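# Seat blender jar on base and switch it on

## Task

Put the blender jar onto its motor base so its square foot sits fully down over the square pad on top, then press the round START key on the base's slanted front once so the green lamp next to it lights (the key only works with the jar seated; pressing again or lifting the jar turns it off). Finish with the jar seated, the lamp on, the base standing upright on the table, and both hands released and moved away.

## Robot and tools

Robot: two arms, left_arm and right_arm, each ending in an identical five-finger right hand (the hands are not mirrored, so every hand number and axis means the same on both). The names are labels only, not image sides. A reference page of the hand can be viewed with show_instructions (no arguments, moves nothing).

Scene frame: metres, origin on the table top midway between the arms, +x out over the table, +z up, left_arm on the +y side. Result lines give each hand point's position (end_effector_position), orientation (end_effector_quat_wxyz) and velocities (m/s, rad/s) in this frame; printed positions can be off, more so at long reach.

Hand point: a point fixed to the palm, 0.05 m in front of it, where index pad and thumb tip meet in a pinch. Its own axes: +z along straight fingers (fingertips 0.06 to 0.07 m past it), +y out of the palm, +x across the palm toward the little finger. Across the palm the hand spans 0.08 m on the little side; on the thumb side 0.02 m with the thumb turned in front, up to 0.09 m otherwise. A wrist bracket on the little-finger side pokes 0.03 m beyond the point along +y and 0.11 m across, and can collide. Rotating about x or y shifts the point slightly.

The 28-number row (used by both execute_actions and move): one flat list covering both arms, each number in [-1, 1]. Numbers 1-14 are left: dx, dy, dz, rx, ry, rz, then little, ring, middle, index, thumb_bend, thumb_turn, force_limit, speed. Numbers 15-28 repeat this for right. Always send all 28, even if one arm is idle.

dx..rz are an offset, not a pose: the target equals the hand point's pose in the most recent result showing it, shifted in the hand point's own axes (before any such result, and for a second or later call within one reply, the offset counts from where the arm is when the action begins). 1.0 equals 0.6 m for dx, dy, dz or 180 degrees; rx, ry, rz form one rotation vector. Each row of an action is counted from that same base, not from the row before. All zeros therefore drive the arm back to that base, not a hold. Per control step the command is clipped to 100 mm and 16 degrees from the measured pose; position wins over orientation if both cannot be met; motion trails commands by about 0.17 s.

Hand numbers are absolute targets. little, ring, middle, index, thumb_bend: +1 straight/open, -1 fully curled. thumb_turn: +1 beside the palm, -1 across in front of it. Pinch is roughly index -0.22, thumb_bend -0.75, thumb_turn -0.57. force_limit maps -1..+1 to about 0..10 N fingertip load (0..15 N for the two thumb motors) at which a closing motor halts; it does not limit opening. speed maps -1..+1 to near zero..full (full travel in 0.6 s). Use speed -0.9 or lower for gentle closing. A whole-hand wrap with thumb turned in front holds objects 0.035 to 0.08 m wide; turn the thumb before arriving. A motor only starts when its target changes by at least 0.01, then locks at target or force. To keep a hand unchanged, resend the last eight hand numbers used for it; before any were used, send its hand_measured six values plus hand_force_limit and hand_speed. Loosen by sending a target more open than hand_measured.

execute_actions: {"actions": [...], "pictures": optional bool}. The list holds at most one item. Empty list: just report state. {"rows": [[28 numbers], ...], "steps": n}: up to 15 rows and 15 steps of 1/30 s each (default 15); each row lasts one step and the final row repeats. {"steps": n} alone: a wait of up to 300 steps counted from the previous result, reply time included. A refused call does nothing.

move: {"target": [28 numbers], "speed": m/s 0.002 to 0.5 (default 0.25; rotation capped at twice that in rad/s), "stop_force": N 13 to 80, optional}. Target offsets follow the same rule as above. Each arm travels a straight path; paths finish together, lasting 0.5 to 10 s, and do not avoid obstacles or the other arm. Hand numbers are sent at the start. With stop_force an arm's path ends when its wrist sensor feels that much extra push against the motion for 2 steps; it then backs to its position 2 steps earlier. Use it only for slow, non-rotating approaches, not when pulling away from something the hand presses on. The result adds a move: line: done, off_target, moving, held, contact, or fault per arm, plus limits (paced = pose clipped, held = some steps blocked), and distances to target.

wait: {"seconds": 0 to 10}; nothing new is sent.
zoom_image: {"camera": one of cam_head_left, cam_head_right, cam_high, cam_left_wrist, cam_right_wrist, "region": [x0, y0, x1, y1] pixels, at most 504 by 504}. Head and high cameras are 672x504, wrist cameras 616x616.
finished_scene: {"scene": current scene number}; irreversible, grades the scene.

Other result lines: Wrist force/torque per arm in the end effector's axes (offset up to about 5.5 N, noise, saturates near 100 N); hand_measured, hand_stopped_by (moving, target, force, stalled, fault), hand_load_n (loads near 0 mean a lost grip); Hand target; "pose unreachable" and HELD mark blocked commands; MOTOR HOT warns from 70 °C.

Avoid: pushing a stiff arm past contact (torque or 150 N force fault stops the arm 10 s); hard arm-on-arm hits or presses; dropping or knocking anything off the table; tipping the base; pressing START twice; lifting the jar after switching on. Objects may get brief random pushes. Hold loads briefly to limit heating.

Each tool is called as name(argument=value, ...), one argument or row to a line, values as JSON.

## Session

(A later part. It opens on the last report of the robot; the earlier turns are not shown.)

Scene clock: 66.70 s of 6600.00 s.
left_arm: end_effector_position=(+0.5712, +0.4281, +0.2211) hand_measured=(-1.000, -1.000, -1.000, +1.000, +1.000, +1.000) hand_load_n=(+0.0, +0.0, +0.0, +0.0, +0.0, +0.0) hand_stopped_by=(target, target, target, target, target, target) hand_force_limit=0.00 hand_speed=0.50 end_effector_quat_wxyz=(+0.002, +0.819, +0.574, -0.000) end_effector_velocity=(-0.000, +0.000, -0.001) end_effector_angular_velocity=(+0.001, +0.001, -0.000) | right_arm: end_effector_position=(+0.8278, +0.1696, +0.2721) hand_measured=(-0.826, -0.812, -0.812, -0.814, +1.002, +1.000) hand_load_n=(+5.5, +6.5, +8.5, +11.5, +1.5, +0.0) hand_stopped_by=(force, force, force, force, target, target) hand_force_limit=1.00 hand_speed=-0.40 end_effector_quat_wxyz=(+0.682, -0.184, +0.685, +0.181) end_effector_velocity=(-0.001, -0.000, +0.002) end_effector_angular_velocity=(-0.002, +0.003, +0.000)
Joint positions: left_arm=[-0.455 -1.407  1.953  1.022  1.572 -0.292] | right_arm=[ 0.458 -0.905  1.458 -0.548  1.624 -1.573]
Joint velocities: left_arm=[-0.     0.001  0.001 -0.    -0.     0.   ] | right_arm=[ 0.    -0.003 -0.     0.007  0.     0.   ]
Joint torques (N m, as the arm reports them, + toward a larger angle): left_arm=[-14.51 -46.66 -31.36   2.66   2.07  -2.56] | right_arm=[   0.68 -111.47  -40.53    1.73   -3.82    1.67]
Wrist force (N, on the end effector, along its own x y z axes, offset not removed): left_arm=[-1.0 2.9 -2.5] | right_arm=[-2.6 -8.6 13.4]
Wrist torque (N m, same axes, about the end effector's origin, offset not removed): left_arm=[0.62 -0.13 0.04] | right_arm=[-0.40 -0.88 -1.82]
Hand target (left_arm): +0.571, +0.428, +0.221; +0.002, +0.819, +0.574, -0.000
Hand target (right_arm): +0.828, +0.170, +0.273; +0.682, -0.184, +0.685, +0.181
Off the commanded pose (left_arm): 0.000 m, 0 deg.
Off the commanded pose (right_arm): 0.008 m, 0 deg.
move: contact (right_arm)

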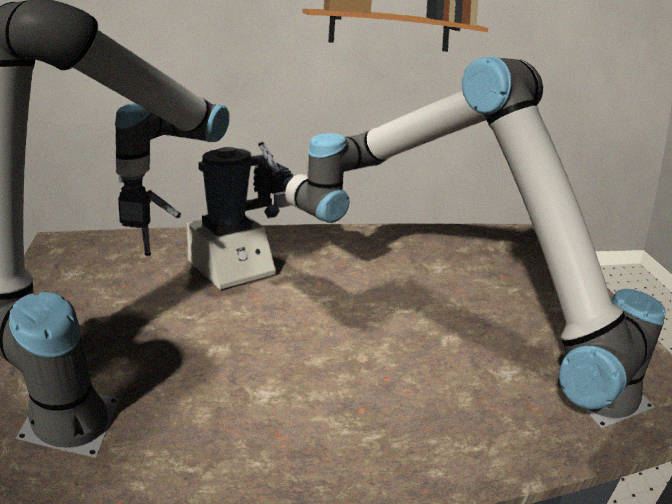

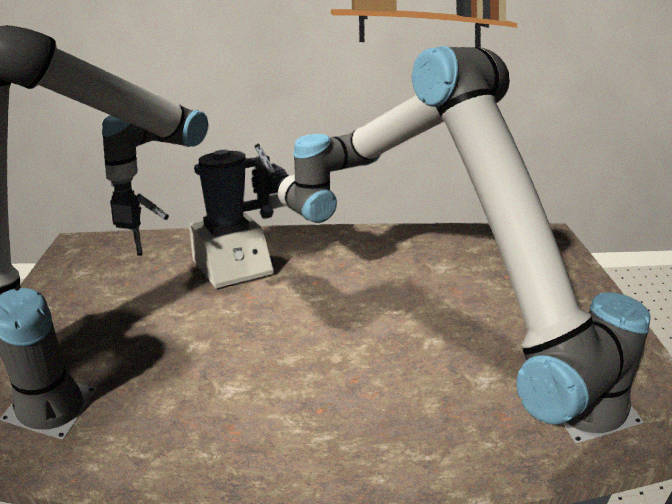

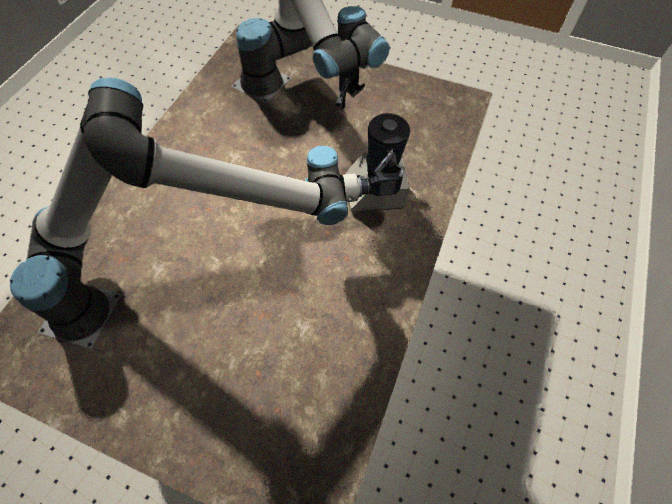

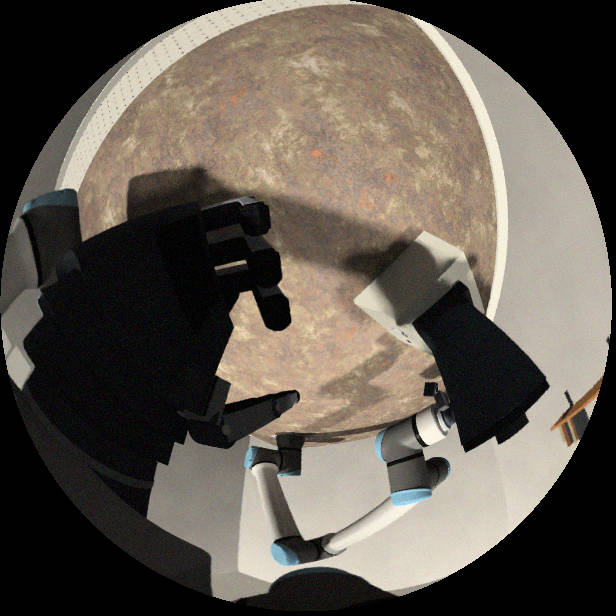

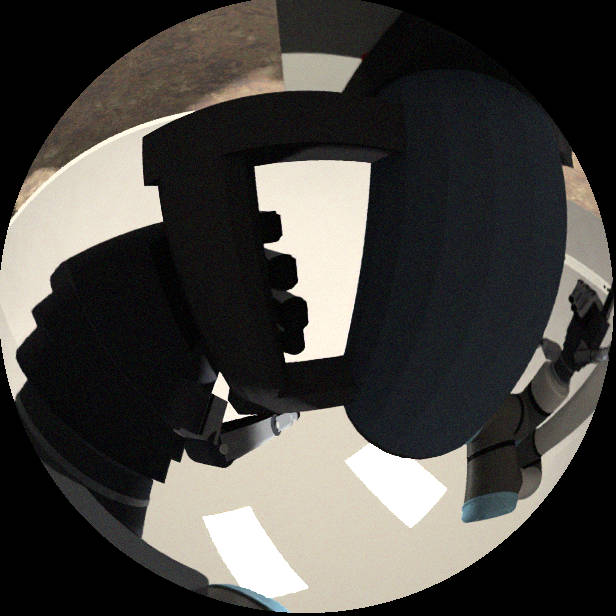

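move(
  target=[-0.3435,-0.0275,0.072,-0.3155,-0.2198,-0.5465,-1,-1,-1,1,1,-1,0,0.5, 0.001,-0.002,0.001,0,0,0,1,1,1,1,1,1,1,0],
  speed=0.4,
)

move(
  target=[0,0,0.217,0,0,0,-1,-1,-1,1,1,-1,0,0.5, 0.12,-0.45,-0.3,-0.167,0,0,1,1,1,1,1,1,1,0],
  speed=0.25,
)

zoom_image(
  camera="cam_high",
  region=[320, 140, 400, 220],
)

zoom_image(
  camera="cam_right_wrist",
  region=[400, 130, 510, 240],
)

zoom_image(
  camera="cam_head_right",
  region=[190, 210, 290, 300],
)

Scene clock: 77.17 s of 6600.00 s.
left_arm: end_effector_position=(+0.4842, +0.2396, +0.1780) hand_measured=(-1.000, -1.000, -1.000, +1.000, +1.000, -1.000) hand_load_n=(+0.0, +0.0, +0.0, +0.0, +0.0, +0.0) hand_stopped_by=(target, target, target, target, target, target) hand_force_limit=0.00 hand_speed=0.50 end_effector_quat_wxyz=(+0.499, +0.001, +0.866, -0.001) end_effector_velocity=(-0.000, +0.000, -0.000) end_effector_angular_velocity=(-0.001, +0.001, +0.017) | right_arm: end_effector_position=(+0.8289, +0.1689, +0.2714) hand_measured=(+1.000, +1.000, +1.000, +1.000, +1.000, +1.000) hand_load_n=(+0.0, +0.0, +0.0, +0.0, +0.0, +0.0) hand_stopped_by=(target, target, target, target, target, target) hand_force_limit=1.00 hand_speed=0.00 end_effector_quat_wxyz=(+0.682, -0.184, +0.685, +0.181) end_effector_velocity=(-0.001, +0.001, -0.001) end_effector_angular_velocity=(-0.001, +0.002, +0.001)
Joint positions: left_arm=[-1.343 -1.199  2.126  0.567  0.527 -3.053] | right_arm=[ 0.457 -0.904  1.458 -0.549  1.623 -1.573]
Joint velocities: left_arm=[ 0.002  0.009 -0.007  0.023 -0.    -0.031] | right_arm=[ 0.001  0.001 -0.     0.002  0.     0.   ]
Joint torques (N m, as the arm reports them, + toward a larger angle): left_arm=[ 19.71 -35.56 -30.16   4.94  -3.26  -3.76] | right_arm=[-12.77 -92.14 -33.82  -4.81  -2.11   1.52]
Wrist force (N, on the end effector, along its own x y z axes, offset not removed): left_arm=[1.1 2.6 -0.5] | right_arm=[-3.7 4.8 3.4]
Wrist torque (N m, same axes, about the end effector's origin, offset not removed): left_arm=[0.55 -0.58 0.11] | right_arm=[0.68 0.60 -0.02]
Hand target (left_arm): +0.484, +0.240, +0.178; +0.499, -0.000, +0.866, -0.001
Hand target (right_arm): +0.829, +0.169, +0.271; +0.682, -0.184, +0.685, +0.181
Off the commanded pose (left_arm): 0.001 m, 0 deg.
Off the commanded pose (right_arm): 0.000 m, 0 deg.
After step 90, 4.07 s passed at rest.
move: done

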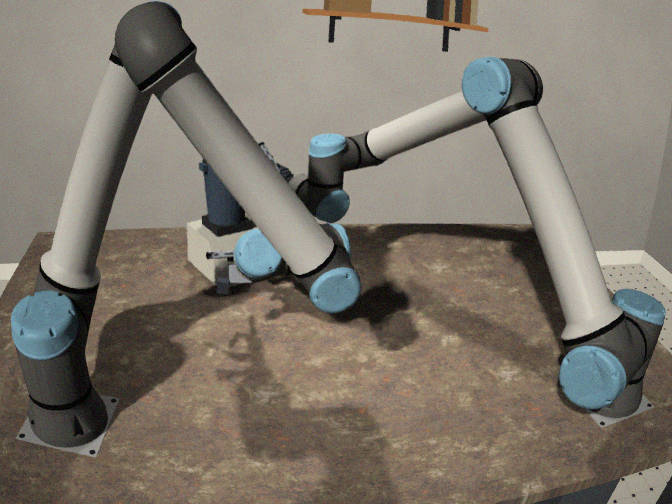

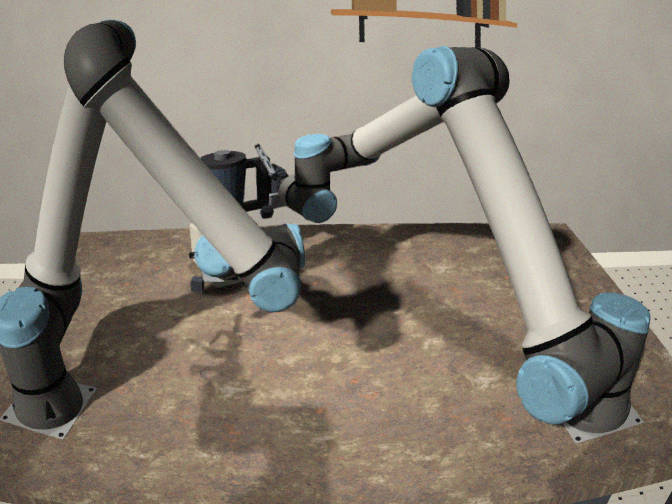

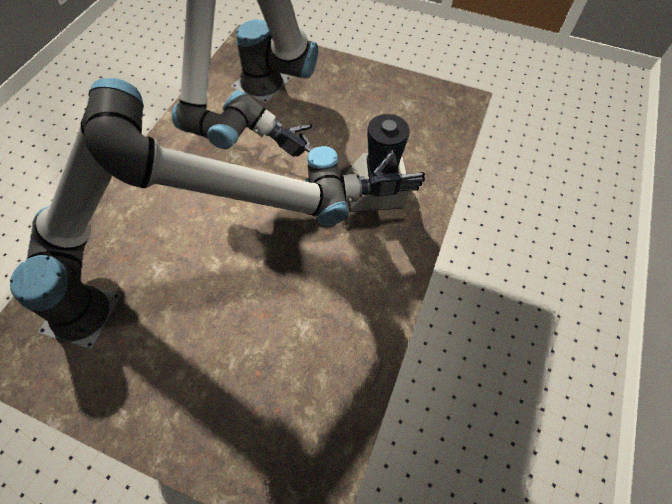

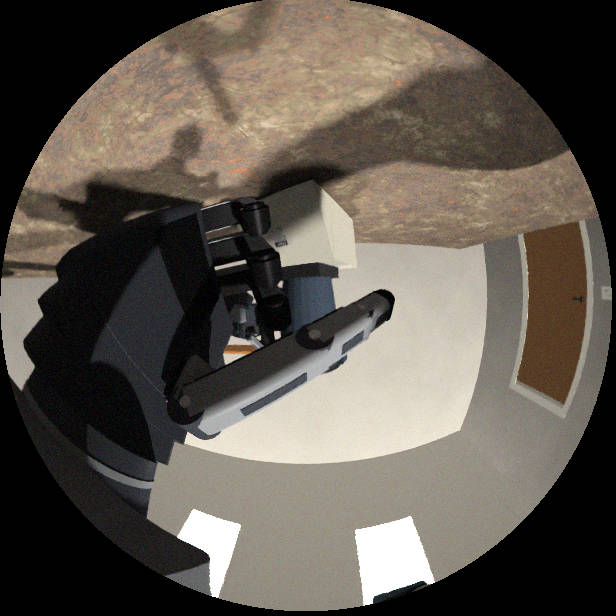

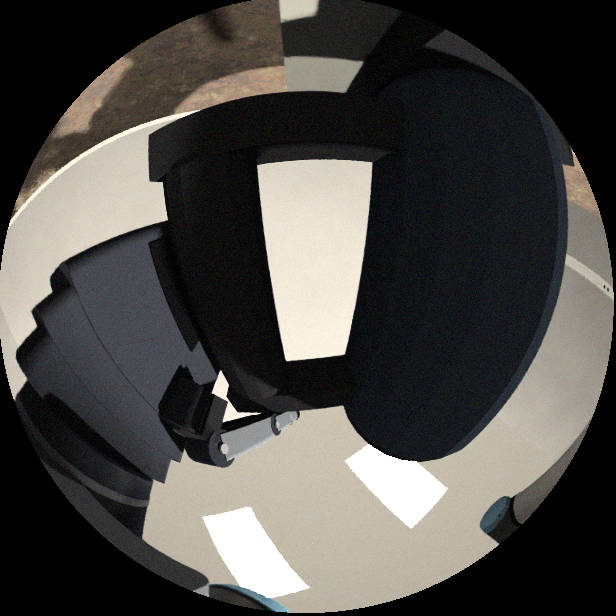

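Scene clock: 79.17 s of 6600.00 s.
left_arm: end_effector_position=(+0.5969, +0.2393, +0.1128) hand_measured=(-1.000, -1.000, -1.000, +1.000, +1.000, -1.000) hand_load_n=(+0.0, +0.0, +0.0, +0.0, +0.0, +0.0) hand_stopped_by=(target, target, target, target, target, target) hand_force_limit=0.00 hand_speed=0.50 end_effector_quat_wxyz=(+0.499, +0.001, +0.866, -0.001) end_effector_velocity=(+0.001, +0.000, -0.001) end_effector_angular_velocity=(+0.002, +0.000, -0.000) | right_arm: end_effector_position=(+0.8072, -0.1545, +0.2013) hand_measured=(+1.000, +1.000, +1.000, +1.000, +1.000, +1.000) hand_load_n=(+0.0, +0.0, +0.0, +0.0, +0.0, +0.0) hand_stopped_by=(target, target, target, target, target, target) hand_force_limit=1.00 hand_speed=0.00 end_effector_quat_wxyz=(+0.611, -0.353, +0.614, +0.352) end_effector_velocity=(+0.000, -0.003, -0.001) end_effector_angular_velocity=(+0.001, -0.001, +0.006)
Joint positions: left_arm=[-1.109 -1.111  2.041  0.197  0.588 -2.624] | right_arm=[-0.06  -0.991  1.771 -0.772  0.583 -1.576]
Joint velocities: left_arm=[ 0.002  0.002 -0.001 -0.003  0.001  0.004] | right_arm=[-0.005  0.002 -0.001 -0.002 -0.012  0.001]
Joint torques (N m, as the arm reports them, + toward a larger angle): left_arm=[ 17.92 -42.63 -31.23   0.54   0.8    3.25] | right_arm=[-14.69 -74.87 -39.05  -3.45  -1.99   2.33]
Wrist force (N, on the end effector, along its own x y z axes, offset not removed): left_arm=[-0.9 2.2 -0.9] | right_arm=[1.1 -0.2 1.1]
Wrist torque (N m, same axes, about the end effector's origin, offset not removed): left_arm=[0.39 -0.21 -0.05] | right_arm=[0.10 -0.02 -0.16]
Hand target (left_arm): +0.597, +0.239, +0.113; +0.499, +0.001, +0.866, -0.001
Hand target (right_arm): +0.807, -0.155, +0.201; +0.611, -0.353, +0.614, +0.353
Off the commanded pose (left_arm): 0.000 m, 0 deg.
Off the commanded pose (right_arm): 0.001 m, 0 deg.
move: done

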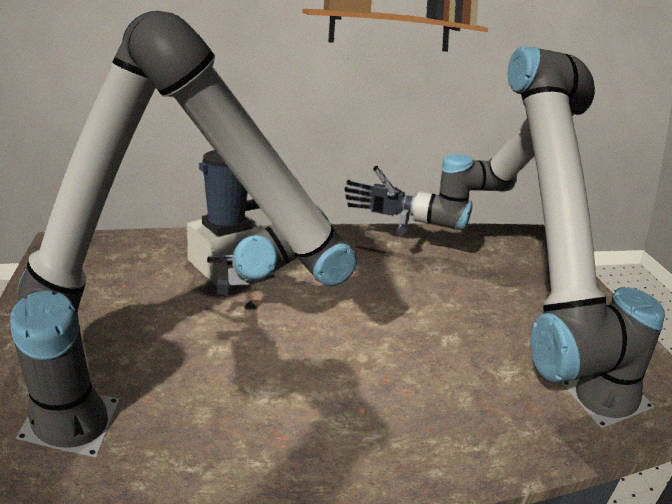

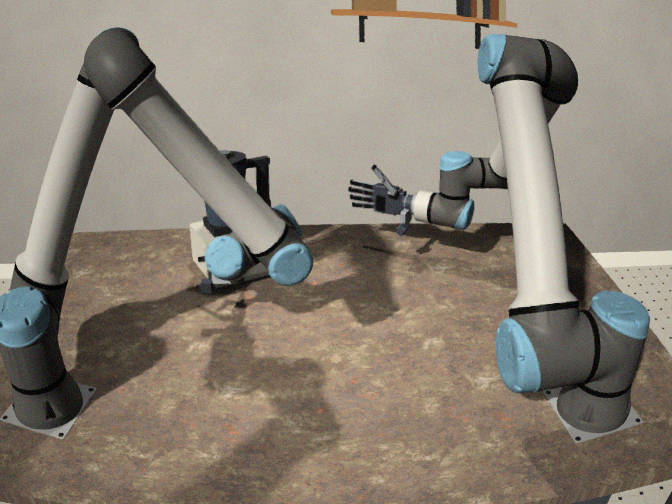

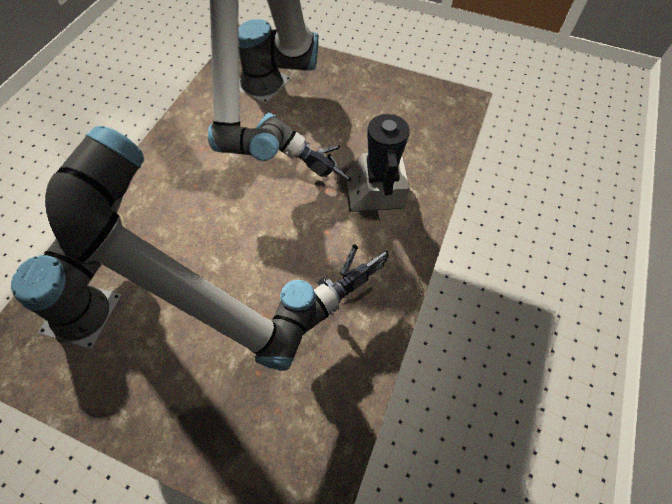

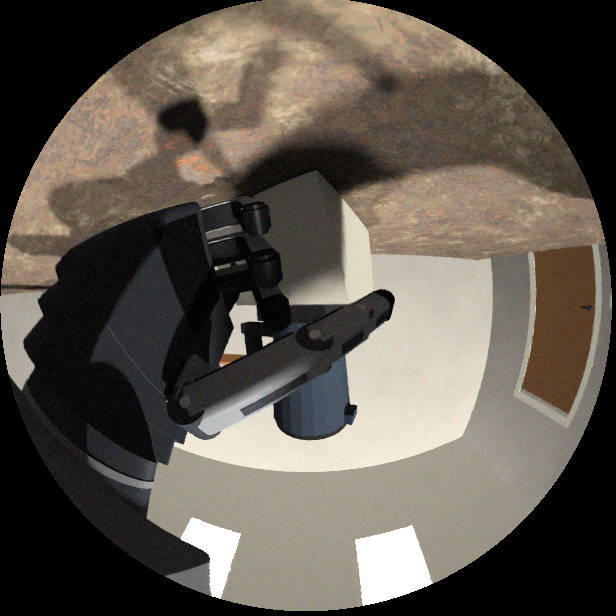

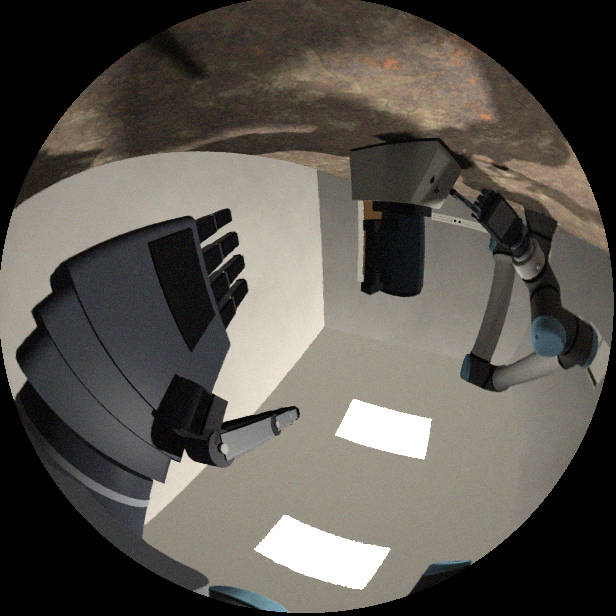

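Region (320, 140, 400, 220) of cam_high's 672x504 image, scaled by 6.300, with more detail than that image has.

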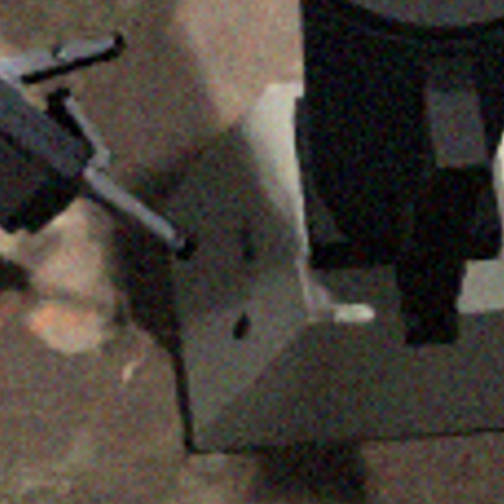

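Region (400, 130, 510, 240) of cam_right_wrist's 616x616 image, scaled by 4.582, with more detail than that image has.

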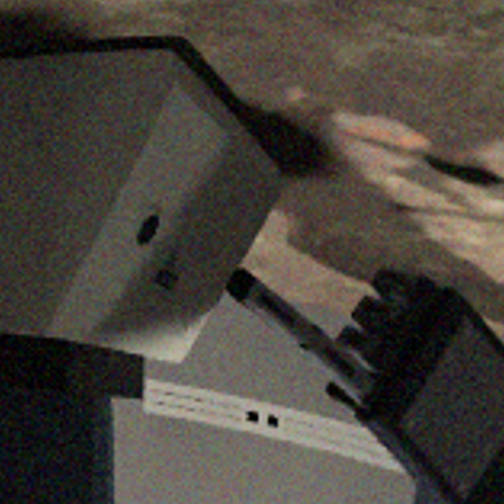

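Region (190, 210, 290, 300) of cam_head_right's 672x504 image, scaled by 5.040, with more detail than that image has; it fills the top 454 rows of this view, and the rest is white.

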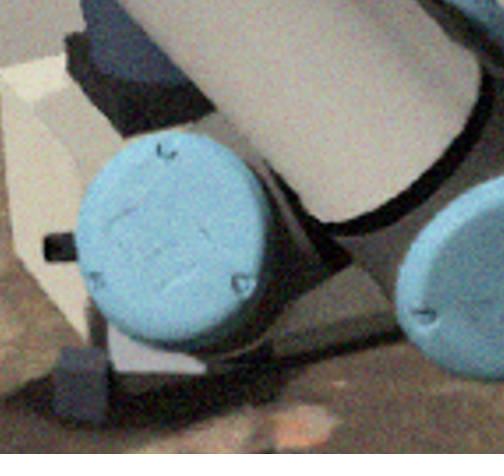

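move(
  target=[0.002,0.015,0.028,0,0,0,-1,-1,-1,1,1,-1,0,0.5, 0,0,0,0,0,0,1,1,1,1,1,1,1,0],
  speed=0.04,
)

move(
  target=[0.002,0.015,0.033,0,0,0,-1,-1,-1,1,1,-1,0,0.5, 0,0,0,0,0,0,1,1,1,1,1,1,1,0],
  speed=0.007,
  stop_force=13,
)

zoom_image(
  camera="cam_right_wrist",
  region=[400, 130, 510, 240],
)

Scene clock: 85.20 s of 6600.00 s.
left_arm: end_effector_position=(+0.6106, +0.2481, +0.1035) hand_measured=(-1.000, -1.000, -1.000, +1.000, +1.000, -1.000) hand_load_n=(+0.0, +0.0, +0.0, +0.0, +0.0, +0.0) hand_stopped_by=(target, target, target, target, target, target) hand_force_limit=0.00 hand_speed=0.50 end_effector_quat_wxyz=(+0.499, +0.001, +0.866, -0.001) end_effector_velocity=(+0.002, +0.001, -0.001) end_effector_angular_velocity=(+0.001, +0.000, -0.001) | right_arm: end_effector_position=(+0.8072, -0.1545, +0.2013) hand_measured=(+1.000, +1.000, +1.000, +1.000, +1.000, +1.000) hand_load_n=(+0.0, +0.0, +0.0, +0.0, +0.0, +0.0) hand_stopped_by=(target, target, target, target, target, target) hand_force_limit=1.00 hand_speed=0.00 end_effector_quat_wxyz=(+0.611, -0.353, +0.614, +0.352) end_effector_velocity=(-0.000, -0.000, -0.001) end_effector_angular_velocity=(-0.001, +0.002, -0.000)
Joint positions: left_arm=[-1.078 -1.105  2.044  0.146  0.602 -2.574] | right_arm=[-0.06  -0.991  1.771 -0.772  0.583 -1.576]
Joint velocities: left_arm=[ 0.004  0.001  0.    -0.007  0.002  0.008] | right_arm=[-0.     0.001  0.     0.001 -0.    -0.001]
Joint torques (N m, as the arm reports them, + toward a larger angle): left_arm=[ 17.55 -42.08 -17.01   0.76   0.72   3.27] | right_arm=[  7.91 -96.87 -24.04   1.29   2.62  -2.  ]
Wrist force (N, on the end effector, along its own x y z axes, offset not removed): left_arm=[-1.8 0.3 -3.1] | right_arm=[-4.4 1.6 1.6]
Wrist torque (N m, same axes, about the end effector's origin, offset not removed): left_arm=[0.30 -0.06 -0.13] | right_arm=[0.32 0.83 -0.40]
Hand target (left_arm): +0.611, +0.248, +0.103; +0.499, +0.001, +0.866, -0.001
Hand target (right_arm): +0.807, -0.154, +0.201; +0.611, -0.353, +0.614, +0.352
Off the commanded pose (left_arm): 0.000 m, 0 deg.
Off the commanded pose (right_arm): 0.000 m, 0 deg.
After step 90, 2.17 s passed at rest.
move: done

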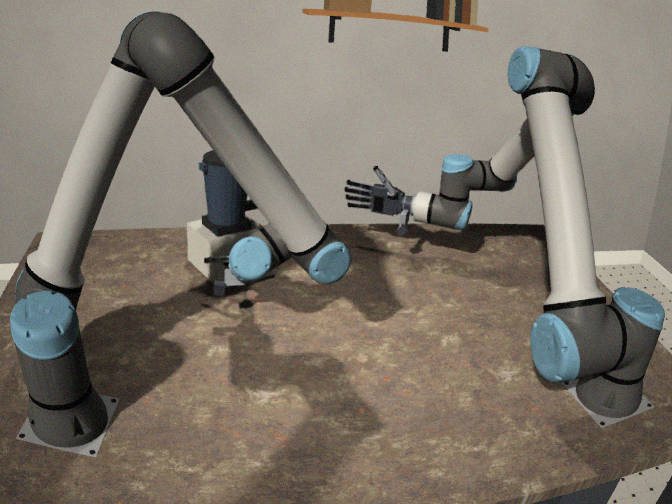

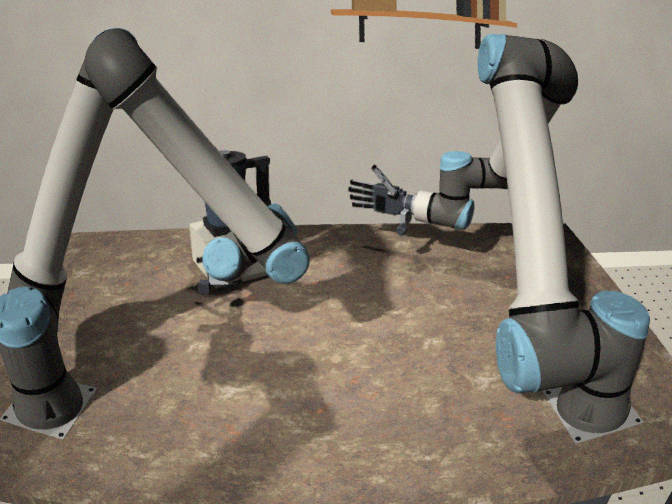

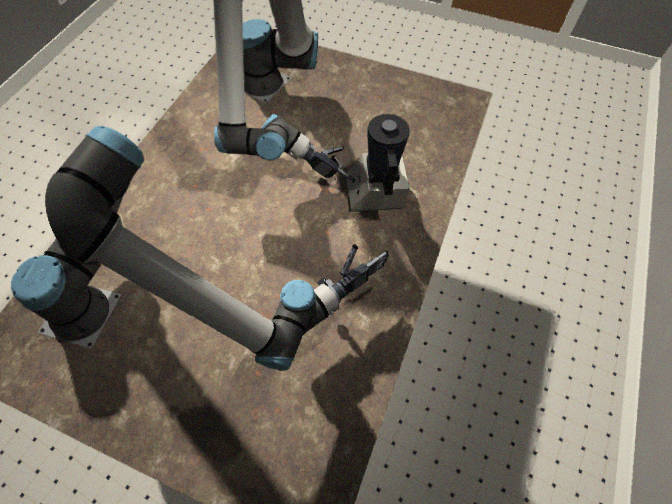

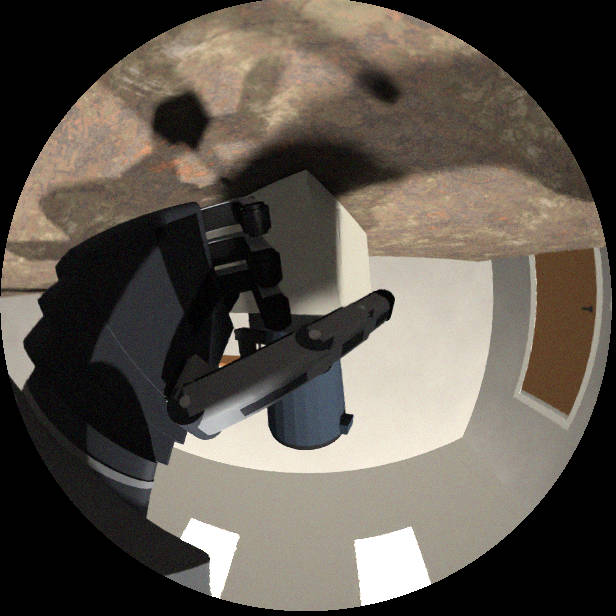

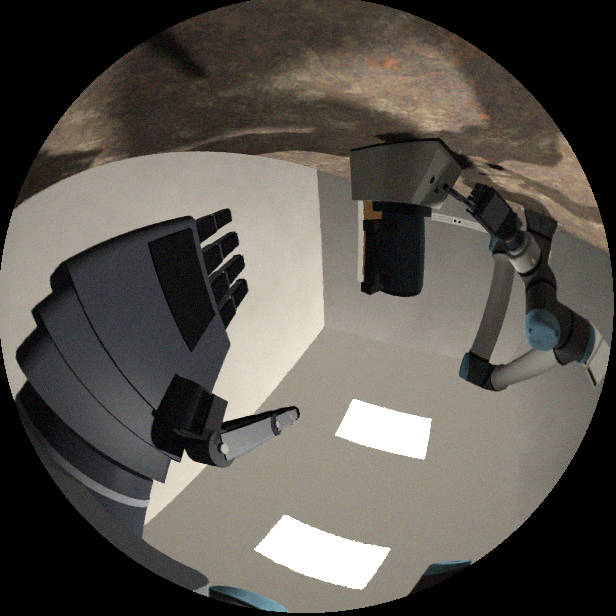

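Scene clock: 86.87 s of 6600.00 s.
left_arm: end_effector_position=(+0.6175, +0.2518, +0.0990) hand_measured=(-1.000, -1.000, -1.000, +1.000, +1.000, -1.000) hand_load_n=(+0.0, +0.0, +0.0, +1.0, +0.0, +0.0) hand_stopped_by=(target, target, target, target, target, target) hand_force_limit=0.00 hand_speed=0.50 end_effector_quat_wxyz=(+0.499, +0.001, +0.866, -0.001) end_effector_velocity=(-0.001, -0.000, +0.001) end_effector_angular_velocity=(+0.001, -0.001, +0.003) | right_arm: end_effector_position=(+0.8072, -0.1545, +0.2013) hand_measured=(+1.000, +1.000, +1.000, +1.000, +1.000, +1.000) hand_load_n=(+0.0, +0.0, +0.0, +0.0, +0.0, +0.0) hand_stopped_by=(target, target, target, target, target, target) hand_force_limit=1.00 hand_speed=0.00 end_effector_quat_wxyz=(+0.611, -0.353, +0.614, +0.352) end_effector_velocity=(-0.000, -0.000, -0.000) end_effector_angular_velocity=(+0.001, +0.001, -0.000)
Joint positions: left_arm=[-1.063 -1.101  2.045  0.123  0.609 -2.551] | right_arm=[-0.06  -0.991  1.771 -0.772  0.583 -1.576]
Joint velocities: left_arm=[-0.003  0.001 -0.001  0.007 -0.003 -0.008] | right_arm=[-0.    -0.     0.001 -0.001 -0.     0.001]
Joint torques (N m, as the arm reports them, + toward a larger angle): left_arm=[  2.57 -61.13 -11.47   3.46  -3.56  -3.69] | right_arm=[  2.63 -90.16 -28.51  -0.63   1.38   2.53]
Wrist force (N, on the end effector, along its own x y z axes, offset not removed): left_arm=[-4.5 -5.8 -31.5] | right_arm=[-4.3 -4.1 -2.2]
Wrist torque (N m, same axes, about the end effector's origin, offset not removed): left_arm=[2.57 -0.17 -0.22] | right_arm=[-0.34 0.86 -0.49]
Hand target (left_arm): +0.617, +0.252, +0.099; +0.499, +0.001, +0.866, -0.001
Hand target (right_arm): +0.807, -0.154, +0.201; +0.611, -0.353, +0.614, +0.352
Off the commanded pose (left_arm): 0.013 m, 0 deg.
Off the commanded pose (right_arm): 0.000 m, 0 deg.
move: contact (left_arm)

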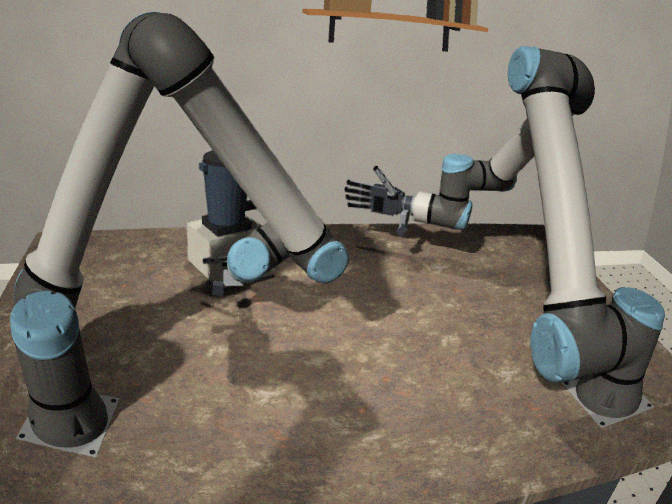

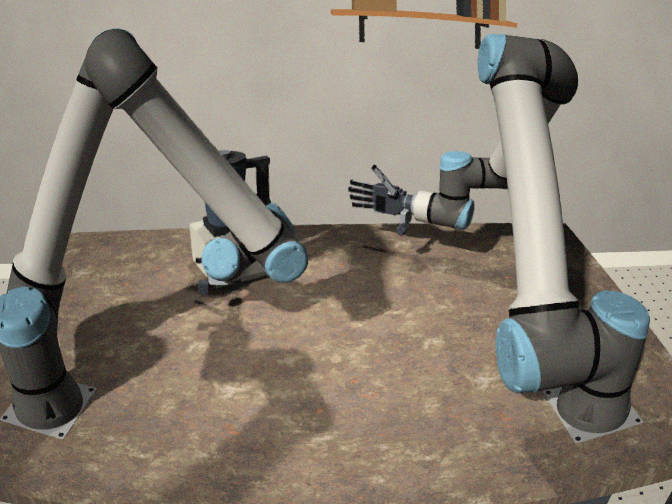

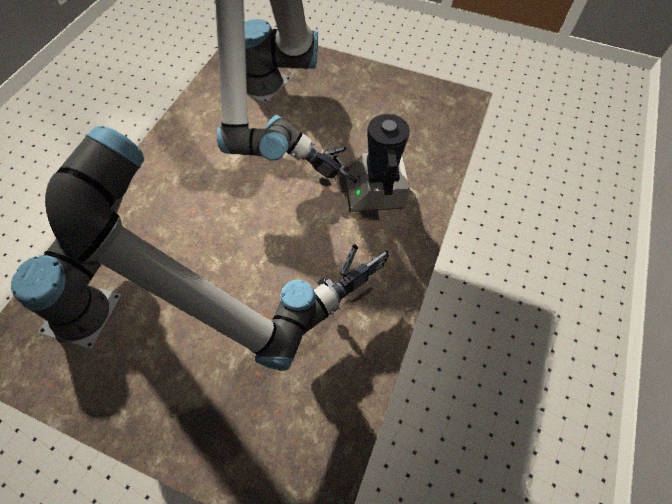

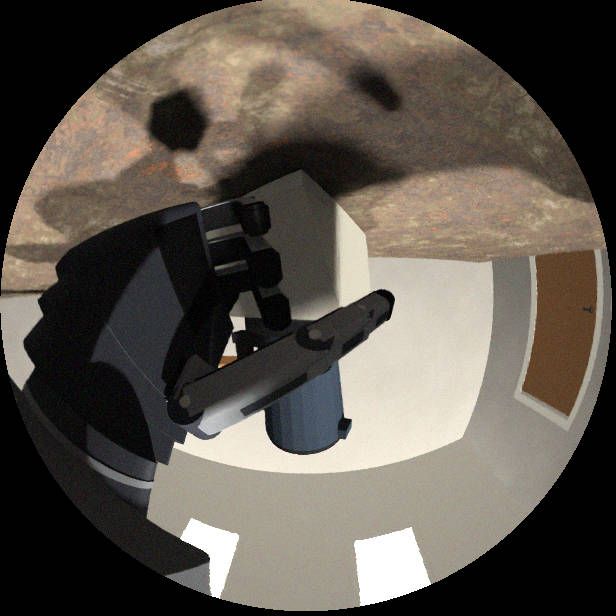

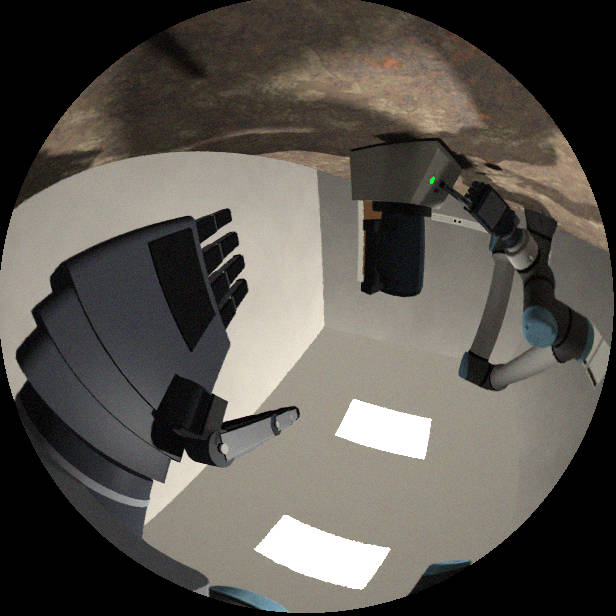

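Region (400, 130, 510, 240) of cam_right_wrist's 616x616 image, scaled by 4.582, with more detail than that image has.

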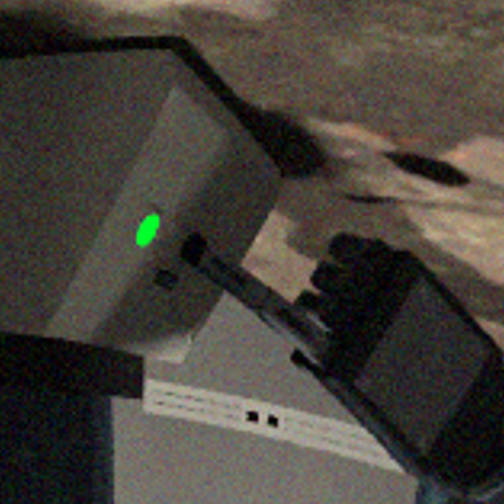

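execute_actions(
  actions=[],
)

Scene clock: 88.93 s of 6600.00 s.
left_arm: end_effector_position=(+0.6171, +0.2516, +0.0992) hand_measured=(-1.000, -1.000, -1.000, +1.000, +1.000, -1.000) hand_load_n=(+0.0, +0.0, +0.0, +0.5, +0.0, +0.0) hand_stopped_by=(target, target, target, target, target, target) hand_force_limit=0.00 hand_speed=0.50 end_effector_quat_wxyz=(+0.499, +0.001, +0.866, -0.001) end_effector_velocity=(-0.000, -0.001, -0.000) end_effector_angular_velocity=(-0.000, +0.001, -0.002) | right_arm: end_effector_position=(+0.8072, -0.1545, +0.2013) hand_measured=(+1.000, +1.000, +1.000, +1.000, +1.000, +1.000) hand_load_n=(+0.0, +0.0, +0.0, +0.0, +0.0, +0.0) hand_stopped_by=(target, target, target, target, target, target) hand_force_limit=1.00 hand_speed=0.00 end_effector_quat_wxyz=(+0.611, -0.353, +0.614, +0.352) end_effector_velocity=(+0.000, -0.000, -0.002) end_effector_angular_velocity=(+0.000, +0.002, -0.000)
Joint positions: left_arm=[-1.064 -1.101  2.045  0.124  0.609 -2.552] | right_arm=[-0.06  -0.991  1.771 -0.772  0.583 -1.576]
Joint velocities: left_arm=[-0.001 -0.    -0.001  0.001  0.002  0.   ] | right_arm=[-0.     0.002  0.    -0.     0.     0.   ]
Joint torques (N m, as the arm reports them, + toward a larger angle): left_arm=[ -9.02 -71.23 -15.08   4.25  -3.46  -3.94] | right_arm=[ -1.31 -82.42 -33.88  -3.46  -0.58   2.66]
Wrist force (N, on the end effector, along its own x y z axes, offset not removed): left_arm=[-4.0 -4.1 -17.0] | right_arm=[-3.1 -4.4 3.6]
Wrist torque (N m, same axes, about the end effector's origin, offset not removed): left_arm=[1.48 0.01 -0.29] | right_arm=[-1.01 0.47 -0.57]
Hand target (left_arm): +0.617, +0.252, +0.099; +0.499, +0.001, +0.866, -0.001
Hand target (right_arm): +0.807, -0.154, +0.201; +0.611, -0.353, +0.614, +0.352
Off the commanded pose (left_arm): 0.013 m, 0 deg.
Off the commanded pose (right_arm): 0.000 m, 0 deg.
Steps of this call (steps 1 to 62: nothing new was sent). Readings (end_effector_position | what the end effector reports):
1: left_arm (+0.6174, +0.2518, +0.0990) | right_arm (+0.8072, -0.1545, +0.2013) | left_arm hand_measured=(-1.000, -1.000, -1.000, +1.000, +1.000, -1.000) hand_load_n=(+0.0, +0.0, +0.0, +1.0, +0.0, +0.0) hand_stopped_by=(target, target, target, target, target, target) hand_force_limit=0.00 hand_speed=0.50 | right_arm hand_measured=(+1.000, +1.000, +1.000, +1.000, +1.000, +1.000) hand_load_n=(+0.0, +0.0, +0.0, +0.0, +0.0, +0.0) hand_stopped_by=(target, target, target, target, target, target) hand_force_limit=1.00 hand_speed=0.00
2: left_arm (+0.6174, +0.2518, +0.0990) | right_arm (+0.8072, -0.1545, +0.2013) | left_arm hand_measured=(-1.000, -1.000, -1.000, +1.000, +1.000, -1.000) hand_load_n=(+0.0, +0.0, +0.0, +1.0, +0.0, +0.0) hand_stopped_by=(target, target, target, target, target, target) hand_force_limit=0.00 hand_speed=0.50 | right_arm hand_measured=(+1.000, +1.000, +1.000, +1.000, +1.000, +1.000) hand_load_n=(+0.0, +0.0, +0.0, +0.0, +0.0, +0.0) hand_stopped_by=(target, target, target, target, target, target) hand_force_limit=1.00 hand_speed=0.00
4: left_arm (+0.6173, +0.2518, +0.0991) | right_arm (+0.8072, -0.1545, +0.2013) | left_arm hand_measured=(-1.000, -1.000, -1.000, +1.000, +1.000, -1.000) hand_load_n=(+0.0, +0.0, +0.0, +1.0, +0.0, +0.0) hand_stopped_by=(target, target, target, target, target, target) hand_force_limit=0.00 hand_speed=0.50 | right_arm hand_measured=(+1.000, +1.000, +1.000, +1.000, +1.000, +1.000) hand_load_n=(+0.0, +0.0, +0.0, +0.0, +0.0, +0.0) hand_stopped_by=(target, target, target, target, target, target) hand_force_limit=1.00 hand_speed=0.00
8: left_arm (+0.6172, +0.2517, +0.0991) | right_arm (+0.8072, -0.1545, +0.2013) | left_arm hand_measured=(-1.000, -1.000, -1.000, +1.000, +1.000, -1.000) hand_load_n=(+0.0, +0.0, +0.0, +0.5, +0.0, +0.0) hand_stopped_by=(target, target, target, target, target, target) hand_force_limit=0.00 hand_speed=0.50 | right_arm hand_measured=(+1.000, +1.000, +1.000, +1.000, +1.000, +1.000) hand_load_n=(+0.0, +0.0, +0.0, +0.0, +0.0, +0.0) hand_stopped_by=(target, target, target, target, target, target) hand_force_limit=1.00 hand_speed=0.00
62: the state above

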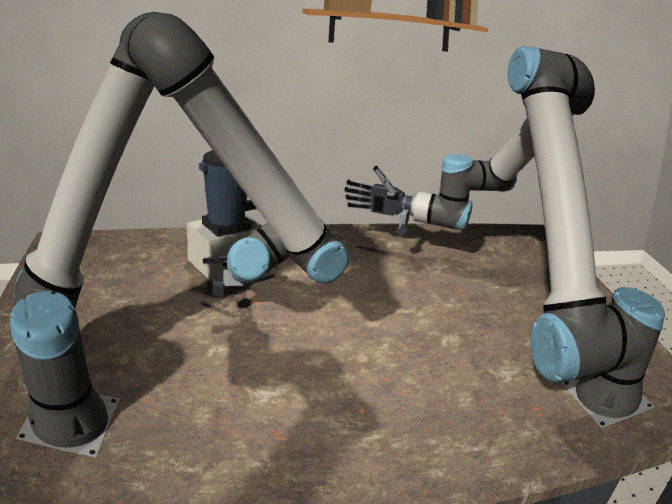

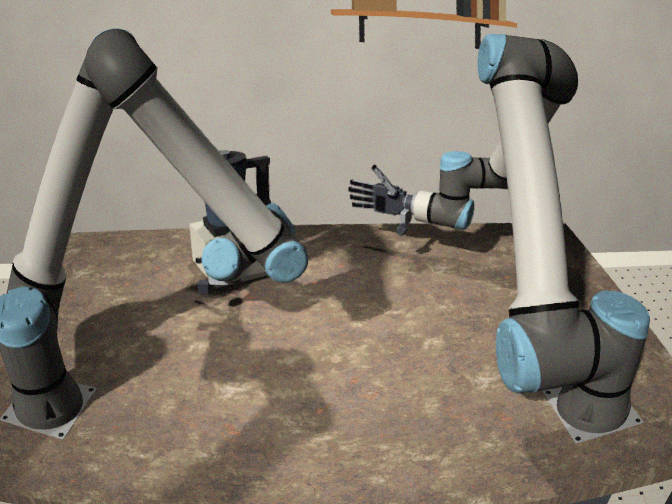

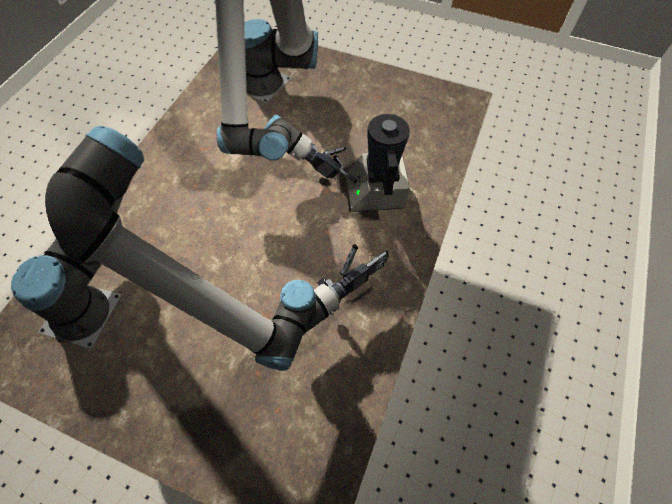

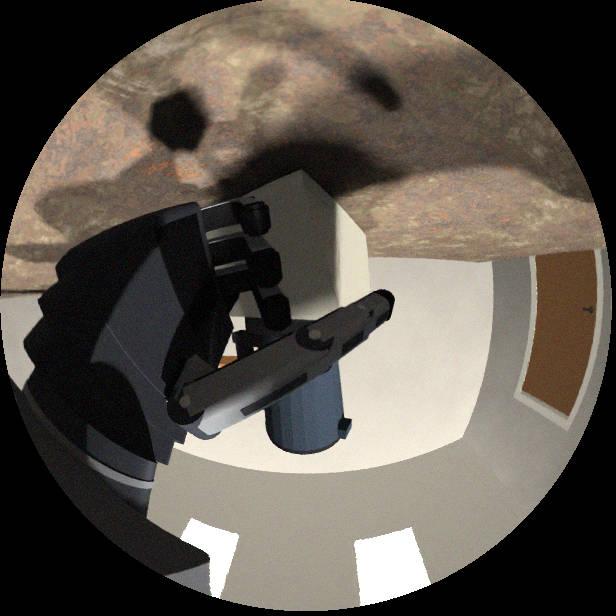

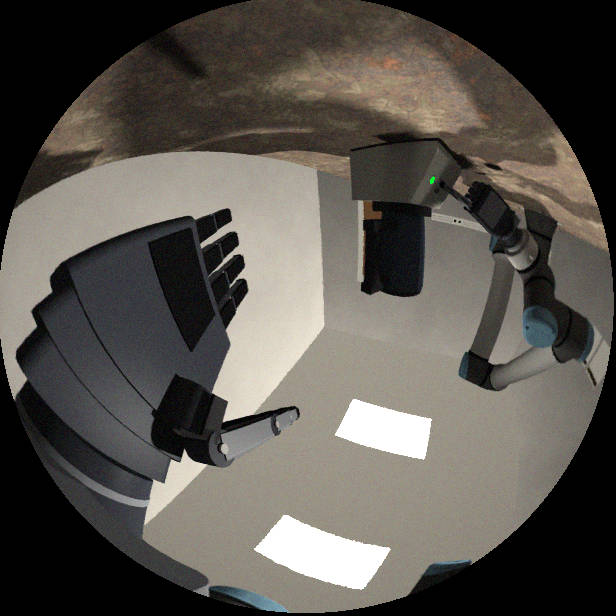

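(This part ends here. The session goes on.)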